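# Carry the rope-reel pole to the empty wall rack

## Task

Take the pole holding the rope reel and set it on the wall rack that currently has no pole, with the pole fully seated down in the slots of both brackets and the reel hanging motionless. Then release it and back the robot away. The robot must not topple or finish leaning, and the result must stay in place without the robot supporting it.

## Robot and tools

Robot: a Rainbow Robotics RB-Y1. It has a two-wheel drive base with two rear casters, 0.66 m long and 0.58 m wide, front edge 0.10 m ahead of the wheel axle. On it sit a folding leg (ankle, knee, hip), a chest, a head with head_camera, and two 7-joint arms (left and right), each with a parallel gripper and a wrist camera (left_wrist_camera, right_wrist_camera). Each arm is rated for 3 kg. A loose object may occasionally get nudged by an outside push.

Frames: the base frame has its origin on the floor between the drive wheels, x forward, y to the left, z up. The chest point (on the spine, 0.08 m under the shoulders) and left_hand / right_hand (the midpoint between each gripper's pads) are reported in this frame. The fingers point along the hand's -z and close along its x. Printed hand positions are approximate, worse when the arm is stretched out. The odometry frame is the base frame at scene start; base_odometry comes from wheel turns only, so slip looks like travel. Heading is in radians, left positive, within -3.142 to 3.142.

Tool execute_actions: argument actions is a list holding one action object or nothing (empty list returns state and images only). Optional cameras lists head_camera, left_wrist_camera, right_wrist_camera or all; omitted/null/all gives every camera, [] gives none. An action may contain:
- base: exactly one key. translate_m is a relative straight drive in metres from where the base is now, forward positive, -3 to 3. rotate_rad is a relative turn in place in radians, left (counter-clockwise seen from above) positive, -3.2 to 3.2. No sideways motion.
- joints: a single dictionary, keyed by joint name, of absolute target angles (rad) or gripper openings (m); not offsets. Ranges: torso_squat_rad 0 to 1.2 (higher lowers a level chest); torso_shift_rad -0.3 to 0.6 (positive pushes hips forward); torso_pitch_rad -0.2 to 1.4 (positive leans forward); torso_yaw_rad -1.5 to 1.5 (positive left). Arm joints, left/right: shoulder_pitch -2.356 to 2.356 (0 hanging, negative raises forward); left_shoulder_roll 0 to 3.141 and right_shoulder_roll -3.141 to 0 (away from the body); shoulder_yaw -2.094 to 2.094; elbow -2.617 to 0.01 (negative bends); forearm_roll -3.141 to 3.141; wrist_pitch -1.57 to 1.919 (negative tips hand forward); hand_roll -2.705 to 2.705; gripper_m 0 to 0.1 (pad gap). Yaw and roll signs are the same for both arms. head_pan_rad -0.523 to 0.523 (left positive, relative to chest), head_tilt_rad -0.35 to 1.57 (positive looks down). Joint done-tolerance is ±0.02 (grippers ±0.004).
- speeds: caps for translate_m (0.05 to 0.4 m/s) and rotate_rad (0.1 to 1.509 rad/s); defaults are the maxima. Base moves needing over 8.667 s are rejected.
- min_time_s: 0.1 to 8, a lower bound on each arm/head motion's duration.
All parts start together. Unnamed joints may still be chasing earlier targets. Unknown keys or out-of-range values reject the whole call. Combined torso limits: squat+shift<=1.52; squat-shift+pitch<=1.57; shift+0.5pitch-0.4squat<=0.7; shift+0.3pitch-0.5squat<=0.39; violating one leaves commanded torso joints off_target. No action exceeds 15 s.

Tool wait: seconds from 0 to 10; commands nothing and returns state and images. Tool zoom_image: camera plus region [x0,y0,x1,y1] in pixels of that camera's latest full image, top-left origin, at most 504x504. Tool finished_scene: pass the current scene number; irreversible, and reports success. Replying with no tool call ends everything.

Result lines: base_status and joint_status per motion: done (for the base, wheels turned the commanded amount, even with slip), off_target, time_out, contact_stop, stopped_with_arm, limit_stop_at_<name> (limit_stop_at_own_body means a self-collision guard halted it before touching; limit_stop_at_motor_heat means an overheat stop). A contact_stop, time_out or stopped_with_arm on one joint halts its whole group (torso; left arm; right arm) and targets are dropped. joint command not followed, with a cause line, means an arm's targets were blocked by the arm-collision check; affected joints show not_followed and may be retried later. on_its_own describes uncommanded joints; held at gives a held target, not position. pictures names the images in order. MOTOR HOT warns at 65 °C; OVER-TEMPERATURE FAULT at 80 °C brakes that arm. A torque fault (joint torque reaching its limit: shoulders 63, elbow 32.4, wrist joints 22.5 N m, load included) freezes the robot for 10 s; resend targets afterwards.

Recovery: after a stop, first back the arm off in its own action, then the torso. If both hands hold one object and the torso contact-stops right away with nothing blocking, resend every arm joint at its reported value, then retry the torso.

Avoid: the base keeps pushing into furniture without stopping; the bent leg can protrude beyond the front edge and may shove the robot backward unseen. Never let the arms strike or squeeze each other. Heavy loads far forward can tip the robot. To grip, command an opening at least 0.005 m under the object's width (off_target is then expected). Do not drop, slam or shove hard. Holding loads heats motors even while you think; the robot keeps its last command between replies.

Cameras: head_camera 896x504, wrist cameras 644x364; calibration (K, distortion, T_world_to_cam into the base frame) is approximate.

Each tool is called after "Emit:" in YAML: its name, and indented under it one key for each argument.

## Session

Emit:
execute_actions:
  actions: []

Scene clock: 0.00 s.
base_odometry: x=+0.000 y=+0.000 heading=+0.000 (m, m, rad; odometry frame)
base_status: not commanded
joint_positions: torso_squat_rad=+0.350 torso_shift_rad=+0.000 torso_pitch_rad=+0.000 torso_yaw_rad=-0.001 left_shoulder_pitch_rad=+0.006 left_shoulder_roll_rad=+0.033 left_shoulder_yaw_rad=-0.013 left_elbow_rad=-0.202 left_forearm_roll_rad=-0.022 left_wrist_pitch_rad=-0.025 left_hand_roll_rad=-0.040 left_gripper_m=+0.101 right_shoulder_pitch_rad=+0.034 right_shoulder_roll_rad=-0.046 right_shoulder_yaw_rad=+0.023 right_elbow_rad=-0.299 right_forearm_roll_rad=-0.028 right_wrist_pitch_rad=-0.042 right_hand_roll_rad=-0.023 right_gripper_m=+0.099 head_pan_rad=+0.001 head_tilt_rad=+0.401
joint_status: not commanded
chest: x=-0.2279 y=+0.0006 z=+1.2474 quat_wxyz=(+1.000, -0.001, +0.000, +0.000) (m; base frame)
left_hand: x=-0.1282 y=+0.2433 z=+0.5693 quat_wxyz=(+0.993, +0.018, -0.110, -0.038) (m; base frame)
right_hand: x=-0.0983 y=-0.2530 z=+0.5768 quat_wxyz=(+0.988, -0.019, -0.154, -0.016) (m; base frame)
pictures: head_camera, left_wrist_camera, right_wrist_camera
Images, in order (width x height): head_camera 896x504, left_wrist_camera 644x364, right_wrist_camera 644x364.

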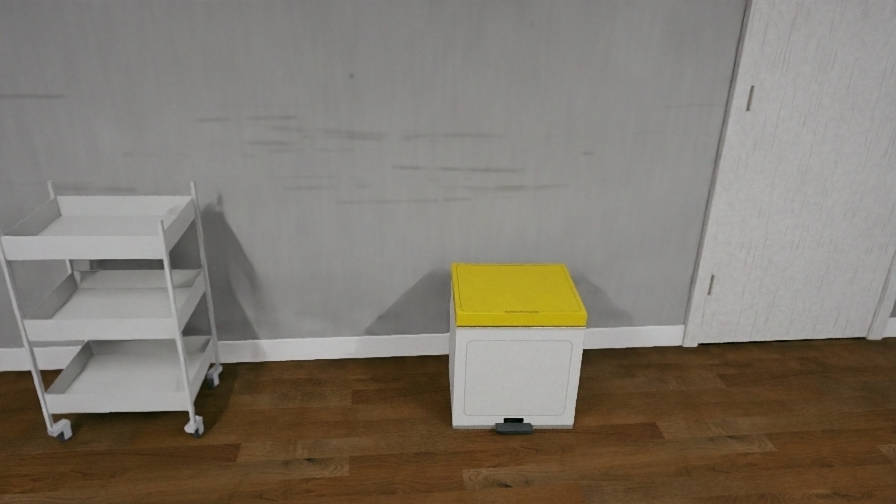

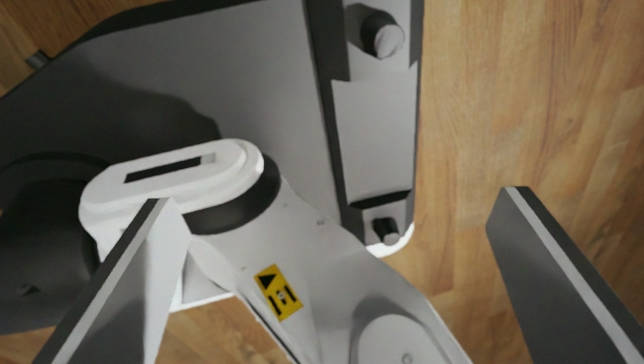

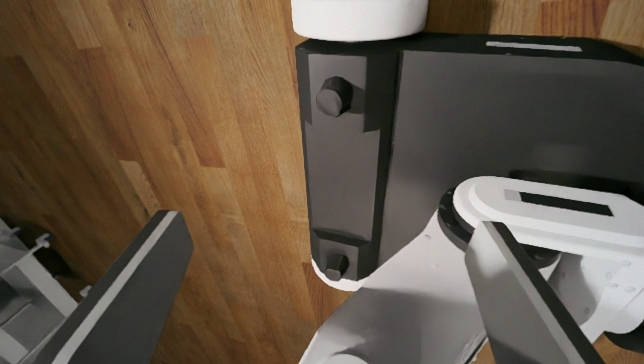

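Emit:
execute_actions:
  actions:
    - {"base":{"rotate_rad":1.6},"joints":{"head_pan_rad":-0.5,"head_tilt_rad":0.3}}
  cameras: ["head_camera"]

Emit:
execute_actions:
  actions:
    - {"joints":{"head_pan_rad":0.5}}
  cameras: ["head_camera"]

Emit:
execute_actions:
  actions:
    - {"base":{"rotate_rad":2.1},"joints":{"head_pan_rad":-0.5}}
  cameras: ["head_camera"]

Emit:
execute_actions:
  actions:
    - {"joints":{"head_pan_rad":0.5}}
  cameras: ["head_camera"]

Scene clock: 12.53 s.
base_odometry: x=+0.000 y=+0.000 heading=+1.600 (m, m, rad; odometry frame)
base_status: done
joint_positions: torso_squat_rad=+0.350 torso_shift_rad=+0.000 torso_pitch_rad=+0.000 torso_yaw_rad=-0.001 left_shoulder_pitch_rad=+0.006 left_shoulder_roll_rad=+0.033 left_shoulder_yaw_rad=-0.013 left_elbow_rad=-0.202 left_forearm_roll_rad=-0.022 left_wrist_pitch_rad=-0.025 left_hand_roll_rad=-0.040 left_gripper_m=+0.101 right_shoulder_pitch_rad=+0.034 right_shoulder_roll_rad=-0.046 right_shoulder_yaw_rad=+0.023 right_elbow_rad=-0.299 right_forearm_roll_rad=-0.028 right_wrist_pitch_rad=-0.042 right_hand_roll_rad=-0.023 right_gripper_m=+0.099 head_pan_rad=-0.500 head_tilt_rad=+0.300
joint_status: all done
chest: x=-0.2279 y=+0.0006 z=+1.2474 quat_wxyz=(+1.000, +0.000, +0.000, +0.000) (m; base frame)
left_hand: x=-0.1282 y=+0.2433 z=+0.5693 quat_wxyz=(+0.993, +0.018, -0.110, -0.038) (m; base frame)
right_hand: x=-0.0983 y=-0.2530 z=+0.5768 quat_wxyz=(+0.988, -0.019, -0.154, -0.016) (m; base frame)
pictures: head_camera
camera_calibration (this result's frames):
head_camera: T_world_to_cam=[[-0.49398, -0.868146, 0.0480184, -0.171389], [-0.299394, 0.117988, -0.946806, 1.36503], [0.8163, -0.48208, -0.318202, 0.576167], [0, 0, 0, 1]] pos_world=[-0.146306, -0.0320891, 1.48399]
Images, in order (width x height): head_camera 896x504.

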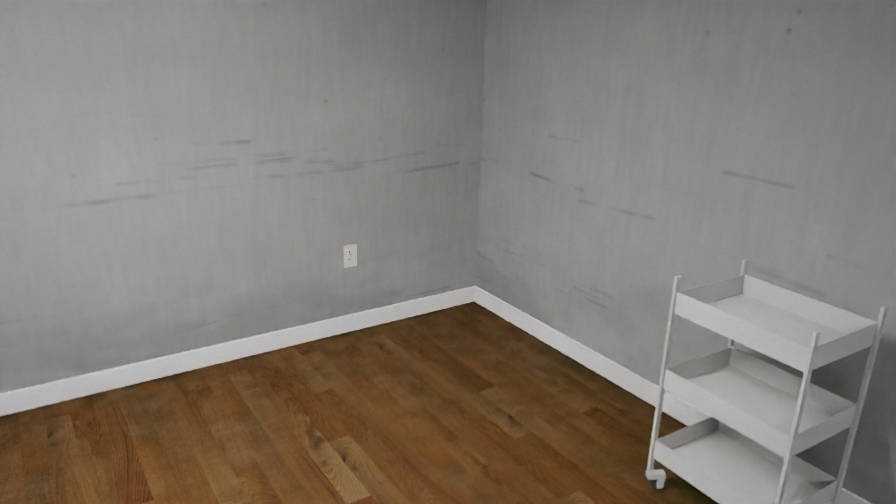

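Scene clock: 13.87 s.
base_odometry: x=+0.000 y=+0.000 heading=+1.600 (m, m, rad; odometry frame)
base_status: not commanded
joint_positions: torso_squat_rad=+0.350 torso_shift_rad=+0.000 torso_pitch_rad=+0.000 torso_yaw_rad=-0.001 left_shoulder_pitch_rad=+0.006 left_shoulder_roll_rad=+0.033 left_shoulder_yaw_rad=-0.013 left_elbow_rad=-0.202 left_forearm_roll_rad=-0.022 left_wrist_pitch_rad=-0.025 left_hand_roll_rad=-0.040 left_gripper_m=+0.101 right_shoulder_pitch_rad=+0.034 right_shoulder_roll_rad=-0.046 right_shoulder_yaw_rad=+0.023 right_elbow_rad=-0.299 right_forearm_roll_rad=-0.028 right_wrist_pitch_rad=-0.042 right_hand_roll_rad=-0.023 right_gripper_m=+0.099 head_pan_rad=+0.500 head_tilt_rad=+0.300
joint_status: all done
chest: x=-0.2279 y=+0.0006 z=+1.2474 quat_wxyz=(+1.000, +0.000, +0.000, +0.000) (m; base frame)
left_hand: x=-0.1282 y=+0.2433 z=+0.5693 quat_wxyz=(+0.993, +0.018, -0.110, -0.038) (m; base frame)
right_hand: x=-0.0983 y=-0.2530 z=+0.5768 quat_wxyz=(+0.988, -0.019, -0.154, -0.016) (m; base frame)
pictures: head_camera
camera_calibration (this result's frames):
head_camera: T_world_to_cam=[[0.463569, -0.884773, 0.0477487, 0.0261425], [-0.261994, -0.18835, -0.946511, 1.37254], [0.846441, 0.426263, -0.319118, 0.583013], [0, 0, 0, 1]] pos_world=[-0.146009, 0.0331303, 1.48392]
Images, in order (width x height): head_camera 896x504.

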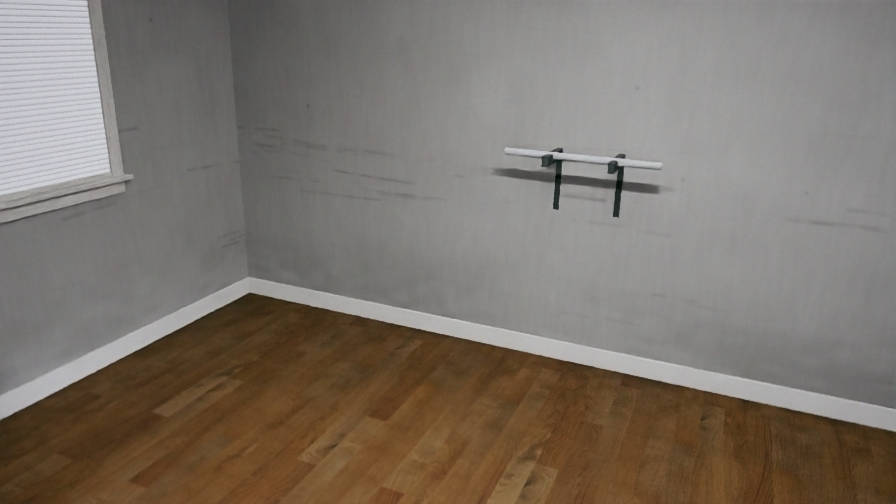

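Scene clock: 18.30 s.
base_odometry: x=+0.000 y=+0.000 heading=-2.584 (m, m, rad; odometry frame)
base_status: done
joint_positions: torso_squat_rad=+0.350 torso_shift_rad=+0.000 torso_pitch_rad=+0.000 torso_yaw_rad=-0.001 left_shoulder_pitch_rad=+0.006 left_shoulder_roll_rad=+0.033 left_shoulder_yaw_rad=-0.013 left_elbow_rad=-0.202 left_forearm_roll_rad=-0.022 left_wrist_pitch_rad=-0.025 left_hand_roll_rad=-0.040 left_gripper_m=+0.101 right_shoulder_pitch_rad=+0.034 right_shoulder_roll_rad=-0.046 right_shoulder_yaw_rad=+0.023 right_elbow_rad=-0.299 right_forearm_roll_rad=-0.028 right_wrist_pitch_rad=-0.042 right_hand_roll_rad=-0.023 right_gripper_m=+0.099 head_pan_rad=-0.500 head_tilt_rad=+0.300
joint_status: all done
chest: x=-0.2279 y=+0.0006 z=+1.2474 quat_wxyz=(+1.000, -0.001, +0.000, +0.000) (m; base frame)
left_hand: x=-0.1282 y=+0.2433 z=+0.5693 quat_wxyz=(+0.993, +0.018, -0.110, -0.038) (m; base frame)
right_hand: x=-0.0983 y=-0.2530 z=+0.5768 quat_wxyz=(+0.988, -0.019, -0.154, -0.016) (m; base frame)
pictures: head_camera
camera_calibration (this result's frames):
head_camera: T_world_to_cam=[[-0.493981, -0.868146, 0.0480157, -0.171387], [-0.299373, 0.117979, -0.946814, 1.36504], [0.816307, -0.482083, -0.318179, 0.576155], [0, 0, 0, 1]] pos_world=[-0.146325, -0.0320798, 1.48399]
Images, in order (width x height): head_camera 896x504.

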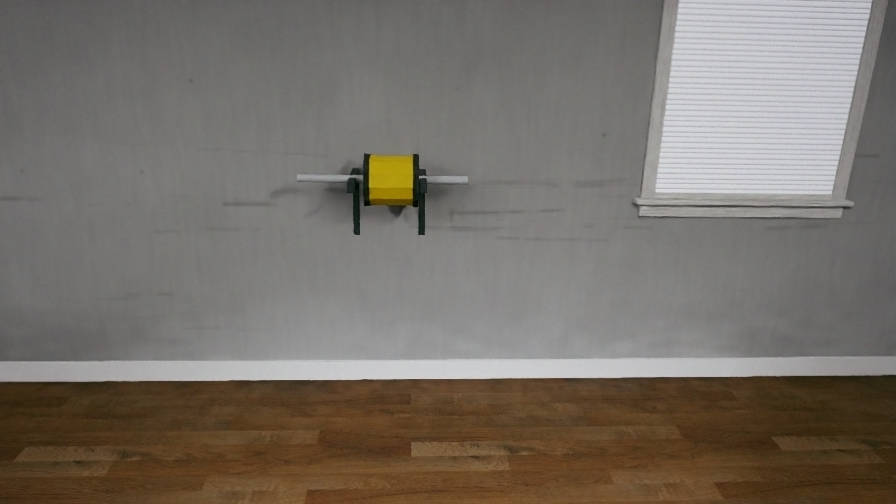

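Scene clock: 19.63 s.
base_odometry: x=+0.000 y=+0.000 heading=-2.584 (m, m, rad; odometry frame)
base_status: not commanded
joint_positions: torso_squat_rad=+0.350 torso_shift_rad=+0.000 torso_pitch_rad=+0.000 torso_yaw_rad=-0.001 left_shoulder_pitch_rad=+0.006 left_shoulder_roll_rad=+0.033 left_shoulder_yaw_rad=-0.013 left_elbow_rad=-0.202 left_forearm_roll_rad=-0.022 left_wrist_pitch_rad=-0.025 left_hand_roll_rad=-0.040 left_gripper_m=+0.101 right_shoulder_pitch_rad=+0.034 right_shoulder_roll_rad=-0.046 right_shoulder_yaw_rad=+0.023 right_elbow_rad=-0.299 right_forearm_roll_rad=-0.028 right_wrist_pitch_rad=-0.042 right_hand_roll_rad=-0.023 right_gripper_m=+0.099 head_pan_rad=+0.500 head_tilt_rad=+0.300
joint_status: all done
chest: x=-0.2279 y=+0.0006 z=+1.2474 quat_wxyz=(+1.000, -0.001, +0.000, +0.000) (m; base frame)
left_hand: x=-0.1282 y=+0.2433 z=+0.5693 quat_wxyz=(+0.993, +0.018, -0.110, -0.038) (m; base frame)
right_hand: x=-0.0983 y=-0.2530 z=+0.5768 quat_wxyz=(+0.988, -0.019, -0.154, -0.016) (m; base frame)
pictures: head_camera
camera_calibration (this result's frames):
head_camera: T_world_to_cam=[[0.463568, -0.884773, 0.0477655, 0.026133], [-0.261976, -0.188358, -0.946515, 1.37254], [0.846447, 0.426261, -0.319106, 0.583005], [0, 0, 0, 1]] pos_world=[-0.146025, 0.0331394, 1.48392]
Images, in order (width x height): head_camera 896x504.

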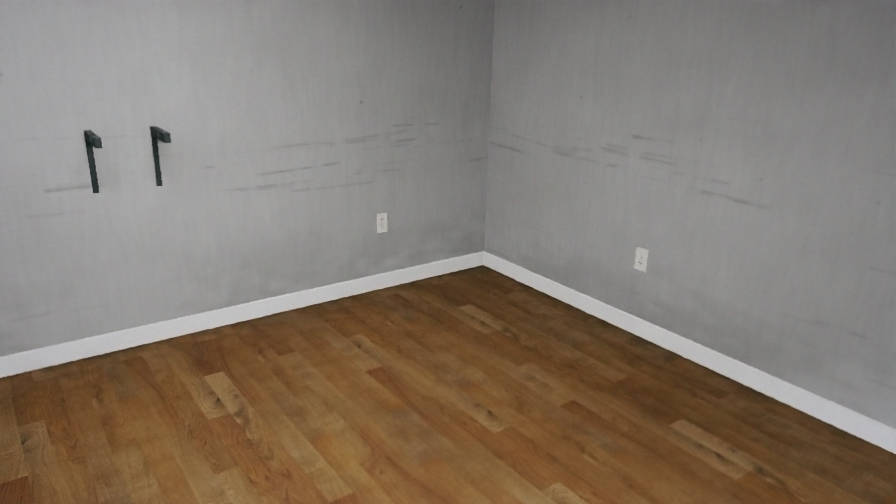

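Emit:
execute_actions:
  actions:
    - {"base":{"rotate_rad":-0.515},"joints":{"head_pan_rad":0,"head_tilt_rad":0.45,"left_shoulder_pitch_rad":0,"right_shoulder_pitch_rad":0,"left_elbow_rad":-1.57,"right_elbow_rad":-1.57,"left_wrist_pitch_rad":0,"right_wrist_pitch_rad":0,"torso_squat_rad":0.65}}
  cameras: []

Emit:
execute_actions:
  actions:
    - {"base":{"translate_m":1.5}}
  cameras: []

Emit:
execute_actions:
  actions:
    - {"base":{"rotate_rad":0.093}}

Scene clock: 54.17 s.
base_odometry: x=+0.000 y=+0.000 heading=-3.098 (m, m, rad; odometry frame)
base_status: done
joint_positions: torso_squat_rad=+0.650 torso_shift_rad=+0.000 torso_pitch_rad=+0.000 torso_yaw_rad=-0.001 left_shoulder_pitch_rad=+0.000 left_shoulder_roll_rad=+0.033 left_shoulder_yaw_rad=-0.013 left_elbow_rad=-1.570 left_forearm_roll_rad=-0.022 left_wrist_pitch_rad=+0.000 left_hand_roll_rad=-0.040 left_gripper_m=+0.101 right_shoulder_pitch_rad=+0.000 right_shoulder_roll_rad=-0.046 right_shoulder_yaw_rad=+0.023 right_elbow_rad=-1.570 right_forearm_roll_rad=-0.028 right_wrist_pitch_rad=+0.000 right_hand_roll_rad=-0.023 right_gripper_m=+0.099 head_pan_rad=+0.000 head_tilt_rad=+0.450
joint_status: all done
chest: x=-0.2279 y=+0.0006 z=+1.1472 quat_wxyz=(+1.000, -0.001, +0.000, +0.000) (m; base frame)
left_hand: x=+0.2897 y=+0.2236 z=+0.9194 quat_wxyz=(+0.707, +0.028, -0.706, -0.038) (m; base frame)
right_hand: x=+0.2893 y=-0.2223 z=+0.9196 quat_wxyz=(+0.708, +0.009, -0.706, +0.007) (m; base frame)
pictures: none
No camera images: the call's "cameras" was empty. Leave "cameras" out to get every camera's image.

Scene clock: 59.27 s.
base_odometry: x=-1.499 y=-0.065 heading=-3.099 (m, m, rad; odometry frame)
base_status: done
joint_positions: torso_squat_rad=+0.650 torso_shift_rad=+0.000 torso_pitch_rad=+0.000 torso_yaw_rad=-0.001 left_shoulder_pitch_rad=+0.000 left_shoulder_roll_rad=+0.033 left_shoulder_yaw_rad=-0.013 left_elbow_rad=-1.570 left_forearm_roll_rad=-0.022 left_wrist_pitch_rad=+0.000 left_hand_roll_rad=-0.040 left_gripper_m=+0.101 right_shoulder_pitch_rad=+0.000 right_shoulder_roll_rad=-0.046 right_shoulder_yaw_rad=+0.023 right_elbow_rad=-1.570 right_forearm_roll_rad=-0.028 right_wrist_pitch_rad=+0.000 right_hand_roll_rad=-0.023 right_gripper_m=+0.099 head_pan_rad=+0.000 head_tilt_rad=+0.450
joint_status: not commanded
chest: x=-0.2278 y=+0.0005 z=+1.1472 quat_wxyz=(+1.000, -0.001, +0.000, +0.000) (m; base frame)
left_hand: x=+0.2897 y=+0.2236 z=+0.9193 quat_wxyz=(+0.707, +0.028, -0.706, -0.038) (m; base frame)
right_hand: x=+0.2893 y=-0.2223 z=+0.9196 quat_wxyz=(+0.708, +0.009, -0.706, +0.007) (m; base frame)
pictures: none
No camera images: the call's "cameras" was empty. Leave "cameras" out to get every camera's image.

Scene clock: 60.50 s.
base_odometry: x=-1.499 y=-0.065 heading=-3.007 (m, m, rad; odometry frame)
base_status: done
joint_positions: torso_squat_rad=+0.650 torso_shift_rad=+0.000 torso_pitch_rad=+0.000 torso_yaw_rad=-0.001 left_shoulder_pitch_rad=+0.000 left_shoulder_roll_rad=+0.033 left_shoulder_yaw_rad=-0.013 left_elbow_rad=-1.570 left_forearm_roll_rad=-0.022 left_wrist_pitch_rad=+0.000 left_hand_roll_rad=-0.040 left_gripper_m=+0.101 right_shoulder_pitch_rad=+0.000 right_shoulder_roll_rad=-0.046 right_shoulder_yaw_rad=+0.023 right_elbow_rad=-1.570 right_forearm_roll_rad=-0.028 right_wrist_pitch_rad=+0.000 right_hand_roll_rad=-0.023 right_gripper_m=+0.099 head_pan_rad=+0.000 head_tilt_rad=+0.450
joint_status: not commanded
chest: x=-0.2278 y=+0.0005 z=+1.1472 quat_wxyz=(+1.000, +0.000, +0.000, +0.000) (m; base frame)
left_hand: x=+0.2897 y=+0.2235 z=+0.9193 quat_wxyz=(+0.707, +0.028, -0.706, -0.038) (m; base frame)
right_hand: x=+0.2893 y=-0.2223 z=+0.9195 quat_wxyz=(+0.708, +0.009, -0.706, +0.007) (m; base frame)
pictures: head_camera, left_wrist_camera, right_wrist_camera
camera_calibration (this result's frames):
head_camera: T_world_to_cam=[[-0.0100633, -0.998701, 0.0499497, -0.0695209], [-0.457757, -0.0398098, -0.888186, 1.15876], [0.88902, -0.0318028, -0.456762, 0.745473], [0, 0, 0, 1]] pos_world=[-0.133011, 0.000407431, 1.37317]
left_wrist_camera: T_world_to_cam=[[-0.0167383, -0.140567, 0.98993, -0.867684], [-0.67948, -0.724721, -0.114397, 0.490483], [0.733503, -0.674552, -0.083382, 0.101831], [0, 0, 0, 1]] pos_world=[0.244057, 0.302186, 0.923546]
right_wrist_camera: T_world_to_cam=[[0.0662413, -0.00931683, -0.99776, 0.895801], [-0.625181, 0.778954, -0.0487794, 0.434979], [0.777664, 0.627012, 0.0457742, -0.0422111], [0, 0, 0, 1]] pos_world=[0.245427, -0.304016, 0.916945]
Images, in order (width x height): head_camera 896x504, left_wrist_camera 644x364, right_wrist_camera 644x364.

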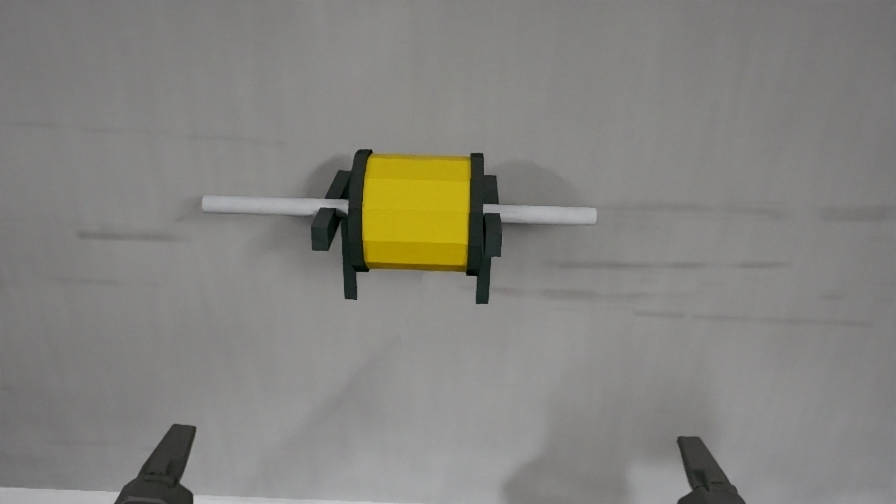

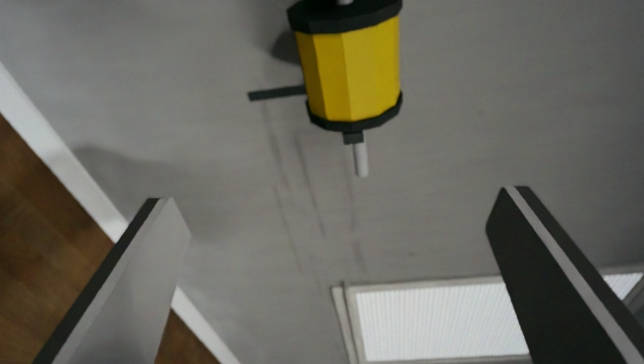

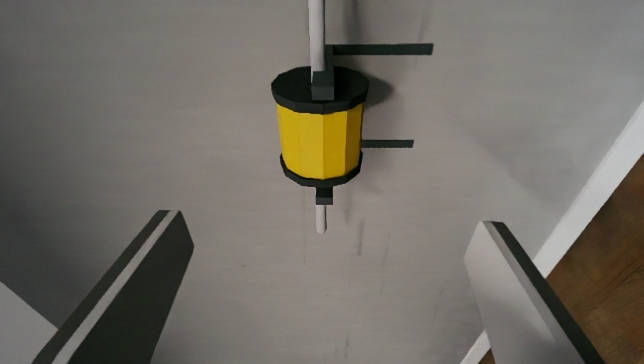

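Emit:
execute_actions:
  actions:
    - {"base":{"rotate_rad":0.027},"joints":{"head_tilt_rad":0.75}}
  cameras: []

Emit:
execute_actions:
  actions:
    - {"base":{"translate_m":0.45}}

Scene clock: 71.83 s.
base_odometry: x=-1.499 y=-0.065 heading=-2.980 (m, m, rad; odometry frame)
base_status: done
joint_positions: torso_squat_rad=+0.650 torso_shift_rad=+0.000 torso_pitch_rad=+0.000 torso_yaw_rad=-0.001 left_shoulder_pitch_rad=+0.000 left_shoulder_roll_rad=+0.033 left_shoulder_yaw_rad=-0.013 left_elbow_rad=-1.570 left_forearm_roll_rad=-0.022 left_wrist_pitch_rad=+0.000 left_hand_roll_rad=-0.040 left_gripper_m=+0.101 right_shoulder_pitch_rad=+0.000 right_shoulder_roll_rad=-0.046 right_shoulder_yaw_rad=+0.023 right_elbow_rad=-1.570 right_forearm_roll_rad=-0.028 right_wrist_pitch_rad=+0.000 right_hand_roll_rad=-0.023 right_gripper_m=+0.099 head_pan_rad=+0.000 head_tilt_rad=+0.750
joint_status: all done
chest: x=-0.2278 y=+0.0005 z=+1.1472 quat_wxyz=(+1.000, +0.000, +0.000, +0.000) (m; base frame)
left_hand: x=+0.2897 y=+0.2236 z=+0.9193 quat_wxyz=(+0.707, +0.028, -0.706, -0.038) (m; base frame)
right_hand: x=+0.2893 y=-0.2223 z=+0.9196 quat_wxyz=(+0.708, +0.009, -0.706, +0.007) (m; base frame)
pictures: none
No camera images: the call's "cameras" was empty. Leave "cameras" out to get every camera's image.

Scene clock: 74.30 s.
base_odometry: x=-1.943 y=-0.137 heading=-2.980 (m, m, rad; odometry frame)
base_status: done
joint_positions: torso_squat_rad=+0.650 torso_shift_rad=+0.000 torso_pitch_rad=+0.000 torso_yaw_rad=-0.001 left_shoulder_pitch_rad=+0.000 left_shoulder_roll_rad=+0.033 left_shoulder_yaw_rad=-0.013 left_elbow_rad=-1.570 left_forearm_roll_rad=-0.022 left_wrist_pitch_rad=+0.000 left_hand_roll_rad=-0.040 left_gripper_m=+0.101 right_shoulder_pitch_rad=+0.000 right_shoulder_roll_rad=-0.046 right_shoulder_yaw_rad=+0.023 right_elbow_rad=-1.570 right_forearm_roll_rad=-0.028 right_wrist_pitch_rad=+0.000 right_hand_roll_rad=-0.023 right_gripper_m=+0.099 head_pan_rad=+0.000 head_tilt_rad=+0.750
joint_status: not commanded
chest: x=-0.2278 y=+0.0005 z=+1.1472 quat_wxyz=(+1.000, +0.000, +0.000, +0.000) (m; base frame)
left_hand: x=+0.2897 y=+0.2236 z=+0.9193 quat_wxyz=(+0.707, +0.028, -0.706, -0.038) (m; base frame)
right_hand: x=+0.2893 y=-0.2223 z=+0.9196 quat_wxyz=(+0.708, +0.009, -0.706, +0.007) (m; base frame)
pictures: head_camera, left_wrist_camera, right_wrist_camera
camera_calibration (this result's frames):
head_camera: T_world_to_cam=[[0.00483921, -0.998707, 0.0506029, -0.0673097], [-0.699791, -0.0395302, -0.713253, 0.873284], [0.714331, -0.0319599, -0.699078, 1.03599], [0, 0, 0, 1]] pos_world=[-0.128599, 0.000408604, 1.35052]
left_wrist_camera: T_world_to_cam=[[-0.0167364, -0.140539, 0.989934, -0.867686], [-0.679478, -0.724726, -0.114375, 0.490474], [0.733505, -0.674553, -0.0833636, 0.101821], [0, 0, 0, 1]] pos_world=[0.244058, 0.3022, 0.923538]
right_wrist_camera: T_world_to_cam=[[0.0662465, -0.00934526, -0.99776, 0.895802], [-0.625183, 0.778951, -0.048805, 0.434994], [0.777661, 0.627016, 0.0457602, -0.0422093], [0, 0, 0, 1]] pos_world=[0.245432, -0.304001, 0.916957]
Images, in order (width x height): head_camera 896x504, left_wrist_camera 644x364, right_wrist_camera 644x364.

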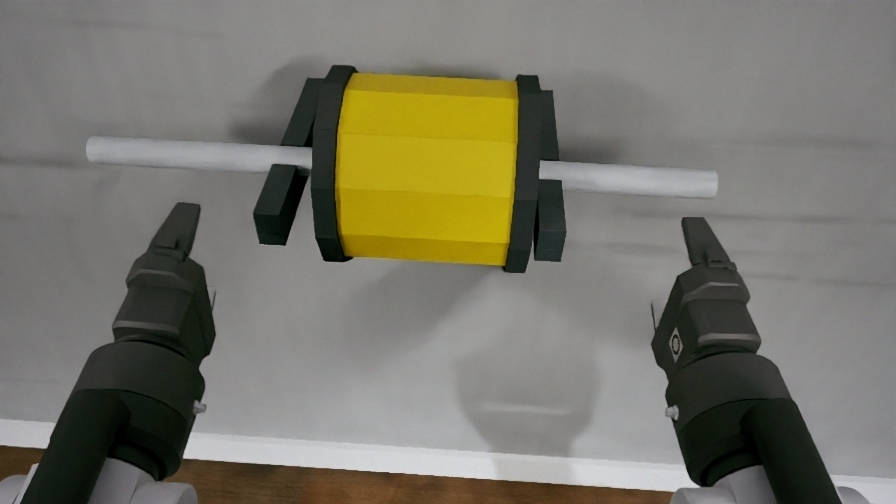

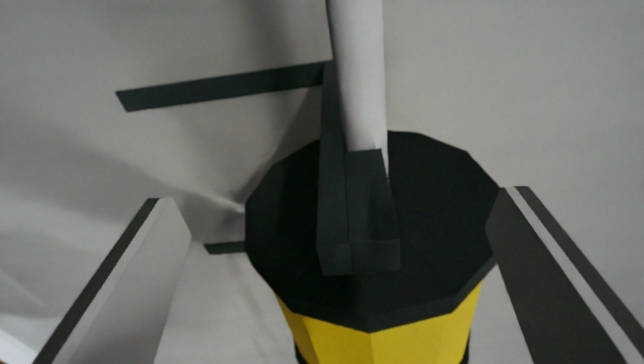

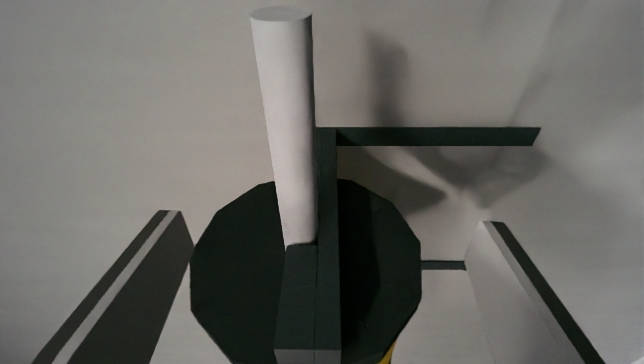

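Emit:
execute_actions:
  actions:
    - {"base":{"rotate_rad":-0.025},"joints":{"left_shoulder_yaw_rad":0.05,"right_shoulder_yaw_rad":0.03,"torso_squat_rad":0.625}}
  cameras: []

Emit:
execute_actions:
  actions:
    - {"base":{"translate_m":0.125},"speeds":{"translate_m":0.1},"joints":{"head_tilt_rad":0.9}}

Scene clock: 89.03 s.
base_odometry: x=-1.943 y=-0.137 heading=-3.004 (m, m, rad; odometry frame)
base_status: done
joint_positions: torso_squat_rad=+0.625 torso_shift_rad=+0.000 torso_pitch_rad=+0.000 torso_yaw_rad=-0.001 left_shoulder_pitch_rad=+0.000 left_shoulder_roll_rad=+0.033 left_shoulder_yaw_rad=+0.050 left_elbow_rad=-1.570 left_forearm_roll_rad=-0.022 left_wrist_pitch_rad=+0.000 left_hand_roll_rad=-0.040 left_gripper_m=+0.101 right_shoulder_pitch_rad=+0.000 right_shoulder_roll_rad=-0.046 right_shoulder_yaw_rad=+0.030 right_elbow_rad=-1.570 right_forearm_roll_rad=-0.028 right_wrist_pitch_rad=+0.000 right_hand_roll_rad=-0.023 right_gripper_m=+0.099 head_pan_rad=+0.000 head_tilt_rad=+0.750
joint_status: all done
chest: x=-0.2278 y=+0.0006 z=+1.1576 quat_wxyz=(+1.000, -0.001, +0.000, +0.000) (m; base frame)
left_hand: x=+0.2891 y=+0.2558 z=+0.9307 quat_wxyz=(+0.707, +0.050, -0.705, -0.016) (m; base frame)
right_hand: x=+0.2893 y=-0.2187 z=+0.9298 quat_wxyz=(+0.708, +0.012, -0.706, +0.009) (m; base frame)
pictures: none
No camera images: the call's "cameras" was empty. Leave "cameras" out to get every camera's image.

Scene clock: 90.97 s.
base_odometry: x=-2.067 y=-0.154 heading=-3.005 (m, m, rad; odometry frame)
base_status: done
joint_positions: torso_squat_rad=+0.625 torso_shift_rad=+0.000 torso_pitch_rad=+0.000 torso_yaw_rad=-0.001 left_shoulder_pitch_rad=+0.000 left_shoulder_roll_rad=+0.033 left_shoulder_yaw_rad=+0.050 left_elbow_rad=-1.570 left_forearm_roll_rad=-0.022 left_wrist_pitch_rad=+0.000 left_hand_roll_rad=-0.040 left_gripper_m=+0.101 right_shoulder_pitch_rad=+0.000 right_shoulder_roll_rad=-0.046 right_shoulder_yaw_rad=+0.030 right_elbow_rad=-1.570 right_forearm_roll_rad=-0.028 right_wrist_pitch_rad=+0.000 right_hand_roll_rad=-0.023 right_gripper_m=+0.099 head_pan_rad=+0.000 head_tilt_rad=+0.900
joint_status: all done
chest: x=-0.2278 y=+0.0006 z=+1.1576 quat_wxyz=(+1.000, -0.001, +0.000, +0.000) (m; base frame)
left_hand: x=+0.2891 y=+0.2558 z=+0.9307 quat_wxyz=(+0.707, +0.050, -0.705, -0.016) (m; base frame)
right_hand: x=+0.2892 y=-0.2187 z=+0.9298 quat_wxyz=(+0.708, +0.012, -0.706, +0.009) (m; base frame)
pictures: head_camera, left_wrist_camera, right_wrist_camera
camera_calibration (this result's frames):
head_camera: T_world_to_cam=[[0.0121971, -0.998711, 0.0492726, -0.0644878], [-0.79852, -0.0393874, -0.600679, 0.707557], [0.601845, -0.0320186, -0.797971, 1.1544], [0, 0, 0, 1]] pos_world=[-0.128984, 0.000426392, 1.34937]
left_wrist_camera: T_world_to_cam=[[-0.00987966, -0.141408, 0.989902, -0.876196], [-0.632838, -0.765594, -0.115681, 0.512927], [0.774221, -0.627591, -0.0819242, 0.0998418], [0, 0, 0, 1]] pos_world=[0.238643, 0.331452, 0.934864]
right_wrist_camera: T_world_to_cam=[[0.065955, -0.00891325, -0.997783, 0.906261], [-0.630561, 0.774617, -0.0486007, 0.433051], [0.773332, 0.632368, 0.0454695, -0.042152], [0, 0, 0, 1]] pos_world=[0.24589, -0.300715, 0.927215]
Images, in order (width x height): head_camera 896x504, left_wrist_camera 644x364, right_wrist_camera 644x364.

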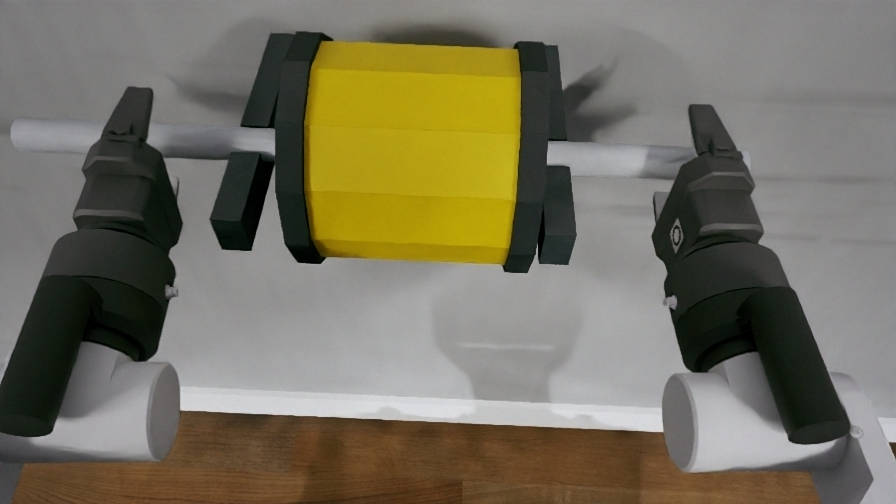

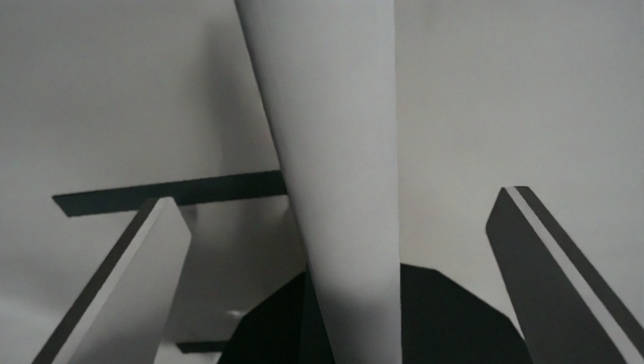

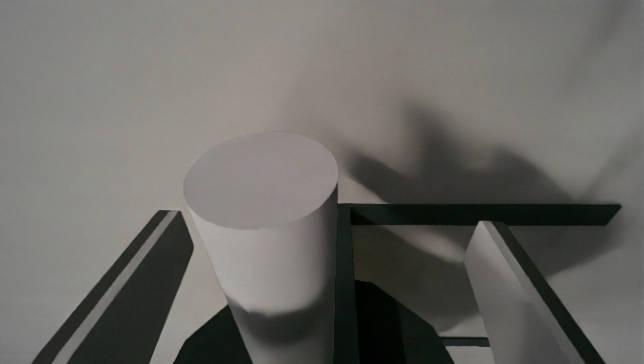

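Emit:
execute_actions:
  actions:
    - {"base":{"translate_m":0.012},"joints":{"right_shoulder_yaw_rad":0.09,"right_elbow_rad":-1.605}}

Emit:
execute_actions:
  actions:
    - {"joints":{"left_gripper_m":0.015,"right_gripper_m":0.015}}

Scene clock: 102.43 s.
base_odometry: x=-2.079 y=-0.156 heading=-3.005 (m, m, rad; odometry frame)
base_status: done
joint_positions: torso_squat_rad=+0.625 torso_shift_rad=+0.000 torso_pitch_rad=+0.000 torso_yaw_rad=-0.001 left_shoulder_pitch_rad=+0.000 left_shoulder_roll_rad=+0.033 left_shoulder_yaw_rad=+0.050 left_elbow_rad=-1.570 left_forearm_roll_rad=-0.022 left_wrist_pitch_rad=+0.000 left_hand_roll_rad=-0.040 left_gripper_m=+0.101 right_shoulder_pitch_rad=+0.000 right_shoulder_roll_rad=-0.046 right_shoulder_yaw_rad=+0.090 right_elbow_rad=-1.605 right_forearm_roll_rad=-0.028 right_wrist_pitch_rad=+0.000 right_hand_roll_rad=-0.023 right_gripper_m=+0.099 head_pan_rad=+0.000 head_tilt_rad=+0.900
joint_status: all done
chest: x=-0.2278 y=+0.0006 z=+1.1576 quat_wxyz=(+1.000, -0.001, +0.000, +0.000) (m; base frame)
left_hand: x=+0.2891 y=+0.2558 z=+0.9307 quat_wxyz=(+0.707, +0.050, -0.705, -0.016) (m; base frame)
right_hand: x=+0.2882 y=-0.1869 z=+0.9454 quat_wxyz=(+0.696, +0.034, -0.717, +0.030) (m; base frame)
pictures: head_camera, left_wrist_camera, right_wrist_camera
camera_calibration (this result's frames):
head_camera: T_world_to_cam=[[0.0121962, -0.99871, 0.0492833, -0.0644931], [-0.798544, -0.0393918, -0.600646, 0.707532], [0.601812, -0.0320293, -0.797995, 1.15441], [0, 0, 0, 1]] pos_world=[-0.128956, 0.000436023, 1.34937]
left_wrist_camera: T_world_to_cam=[[-0.00983644, -0.141368, 0.989908, -0.876204], [-0.632787, -0.765644, -0.115629, 0.512908], [0.774264, -0.627538, -0.0819243, 0.0998249], [0, 0, 0, 1]] pos_world=[0.238652, 0.331482, 0.934846]
right_wrist_camera: T_world_to_cam=[[0.0982244, -0.0017025, -0.995163, 0.911702], [-0.675118, 0.734579, -0.0678921, 0.432126], [0.731141, 0.678521, 0.0710041, -0.0655661], [0, 0, 0, 1]] pos_world=[0.250123, -0.27139, 0.941285]
Images, in order (width x height): head_camera 896x504, left_wrist_camera 644x364, right_wrist_camera 644x364.

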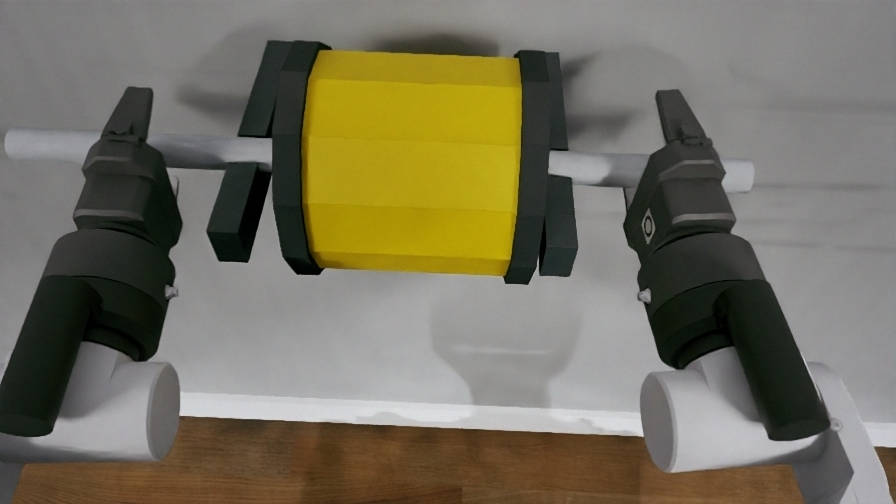

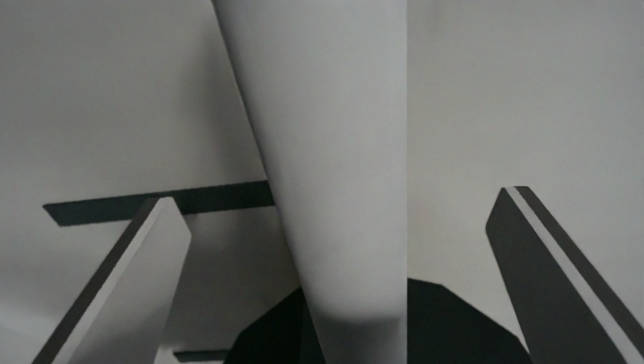

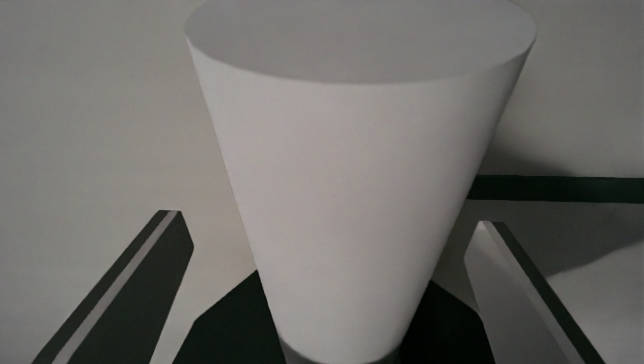

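Scene clock: 103.77 s.
base_odometry: x=-2.079 y=-0.156 heading=-3.005 (m, m, rad; odometry frame)
base_status: not commanded
joint_positions: torso_squat_rad=+0.625 torso_shift_rad=+0.000 torso_pitch_rad=+0.000 torso_yaw_rad=-0.001 left_shoulder_pitch_rad=-0.002 left_shoulder_roll_rad=+0.033 left_shoulder_yaw_rad=+0.050 left_elbow_rad=-1.572 left_forearm_roll_rad=-0.022 left_wrist_pitch_rad=-0.001 left_hand_roll_rad=-0.040 left_gripper_m=+0.031 right_shoulder_pitch_rad=+0.001 right_shoulder_roll_rad=-0.046 right_shoulder_yaw_rad=+0.090 right_elbow_rad=-1.604 right_forearm_roll_rad=-0.028 right_wrist_pitch_rad=+0.000 right_hand_roll_rad=-0.023 right_gripper_m=+0.028 head_pan_rad=+0.000 head_tilt_rad=+0.900
joint_status: left_gripper_m off_target (ended at +0.031, target +0.015); right_gripper_m off_target (ended at +0.028, target +0.015)
chest: x=-0.2281 y=+0.0005 z=+1.1576 quat_wxyz=(+1.000, +0.000, +0.000, +0.000) (m; base frame)
left_hand: x=+0.2896 y=+0.2555 z=+0.9333 quat_wxyz=(+0.705, +0.050, -0.707, -0.016) (m; base frame)
right_hand: x=+0.2879 y=-0.1870 z=+0.9449 quat_wxyz=(+0.696, +0.034, -0.716, +0.030) (m; base frame)
pictures: head_camera, left_wrist_camera, right_wrist_camera
camera_calibration (this result's frames):
head_camera: T_world_to_cam=[[0.0121917, -0.998719, 0.0491149, -0.0643707], [-0.798245, -0.0393028, -0.601049, 0.707834], [0.602209, -0.0318779, -0.797701, 1.15431], [0, 0, 0, 1]] pos_world=[-0.129325, 0.000328617, 1.3494]
left_wrist_camera: T_world_to_cam=[[-0.01561, -0.141493, 0.989816, -0.877022], [-0.632583, -0.765239, -0.119366, 0.516564], [0.774335, -0.628004, -0.0775607, 0.0955071], [0, 0, 0, 1]] pos_world=[0.239125, 0.331181, 0.937159]
right_wrist_camera: T_world_to_cam=[[0.0972755, -0.00171947, -0.995256, 0.911649], [-0.675061, 0.734691, -0.0672492, 0.431358], [0.731321, 0.6784, 0.0703067, -0.0646259], [0, 0, 0, 1]] pos_world=[0.249774, -0.271505, 0.940876]
Images, in order (width x height): head_camera 896x504, left_wrist_camera 644x364, right_wrist_camera 644x364.

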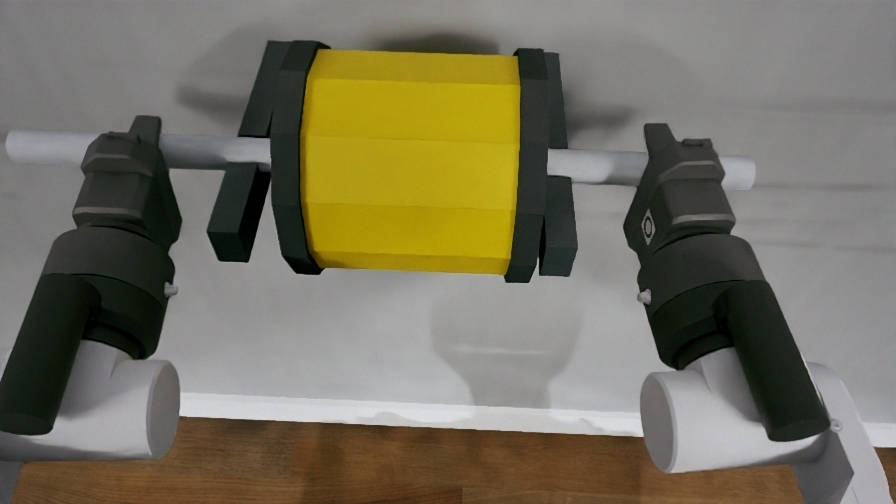

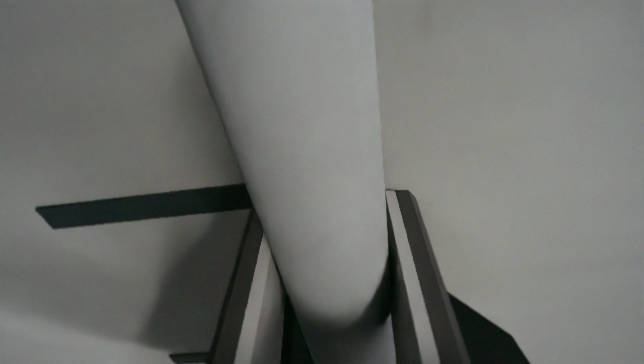

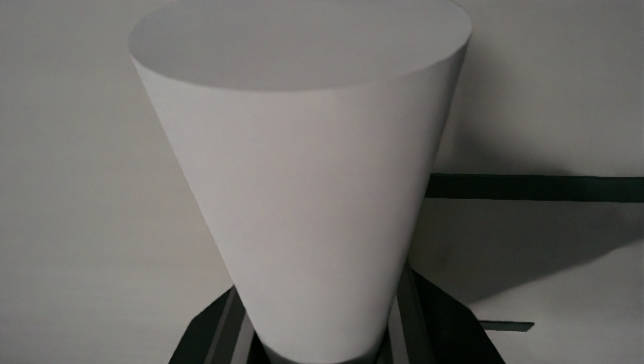

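Emit:
execute_actions:
  actions:
    - {"joints":{"torso_squat_rad":0.45}}

Scene clock: 109.93 s.
base_odometry: x=-2.079 y=-0.156 heading=-3.005 (m, m, rad; odometry frame)
base_status: not commanded
joint_positions: torso_squat_rad=+0.450 torso_shift_rad=+0.000 torso_pitch_rad=+0.001 torso_yaw_rad=-0.001 left_shoulder_pitch_rad=+0.001 left_shoulder_roll_rad=+0.032 left_shoulder_yaw_rad=+0.050 left_elbow_rad=-1.569 left_forearm_roll_rad=-0.022 left_wrist_pitch_rad=+0.000 left_hand_roll_rad=-0.040 left_gripper_m=+0.031 right_shoulder_pitch_rad=+0.001 right_shoulder_roll_rad=-0.046 right_shoulder_yaw_rad=+0.090 right_elbow_rad=-1.603 right_forearm_roll_rad=-0.028 right_wrist_pitch_rad=+0.001 right_hand_roll_rad=-0.023 right_gripper_m=+0.028 head_pan_rad=+0.000 head_tilt_rad=+0.900
joint_status: all done
chest: x=-0.2275 y=+0.0005 z=+1.2203 quat_wxyz=(+1.000, +0.000, +0.001, +0.000) (m; base frame)
left_hand: x=+0.2891 y=+0.2560 z=+0.9924 quat_wxyz=(+0.708, +0.050, -0.705, -0.015) (m; base frame)
right_hand: x=+0.2881 y=-0.1870 z=+1.0061 quat_wxyz=(+0.697, +0.034, -0.715, +0.030) (m; base frame)
pictures: head_camera, left_wrist_camera, right_wrist_camera
camera_calibration (this result's frames):
head_camera: T_world_to_cam=[[0.0122478, -0.998714, 0.0491927, -0.0674858], [-0.798934, -0.0393578, -0.60013, 0.744704], [0.601294, -0.0319514, -0.798389, 1.20457], [0, 0, 0, 1]] pos_world=[-0.128508, 0.000398689, 1.41196]
left_wrist_camera: T_world_to_cam=[[-0.00786001, -0.140921, 0.98999, -0.938091], [-0.632742, -0.765918, -0.114049, 0.51863], [0.774323, -0.627304, -0.0831464, 0.106081], [0, 0, 0, 1]] pos_world=[0.238644, 0.331576, 0.99667]
right_wrist_camera: T_world_to_cam=[[0.0941554, -0.00210418, -0.995555, 0.973677], [-0.675202, 0.734727, -0.0654106, 0.433776], [0.731599, 0.67836, 0.0677577, -0.066551], [0, 0, 0, 1]] pos_world=[0.249898, -0.271513, 1.00223]
Images, in order (width x height): head_camera 896x504, left_wrist_camera 644x364, right_wrist_camera 644x364.

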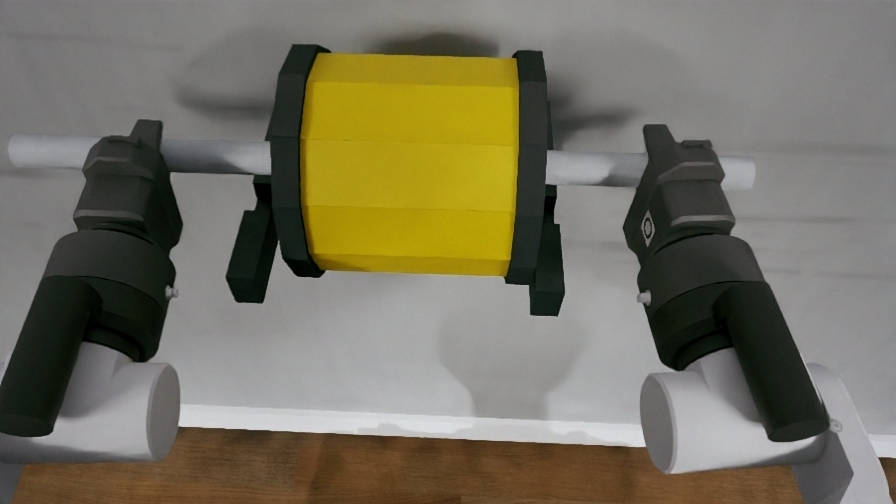

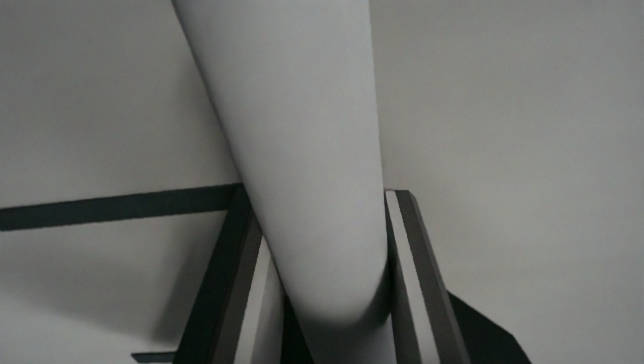

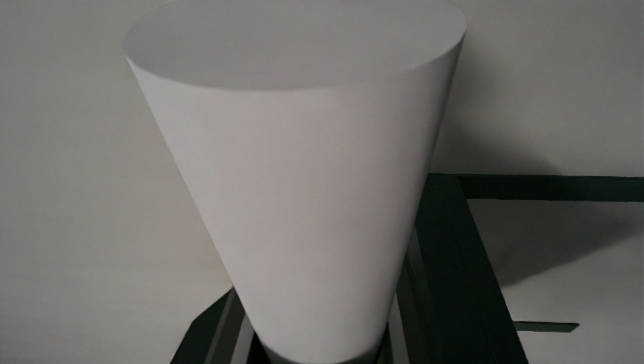

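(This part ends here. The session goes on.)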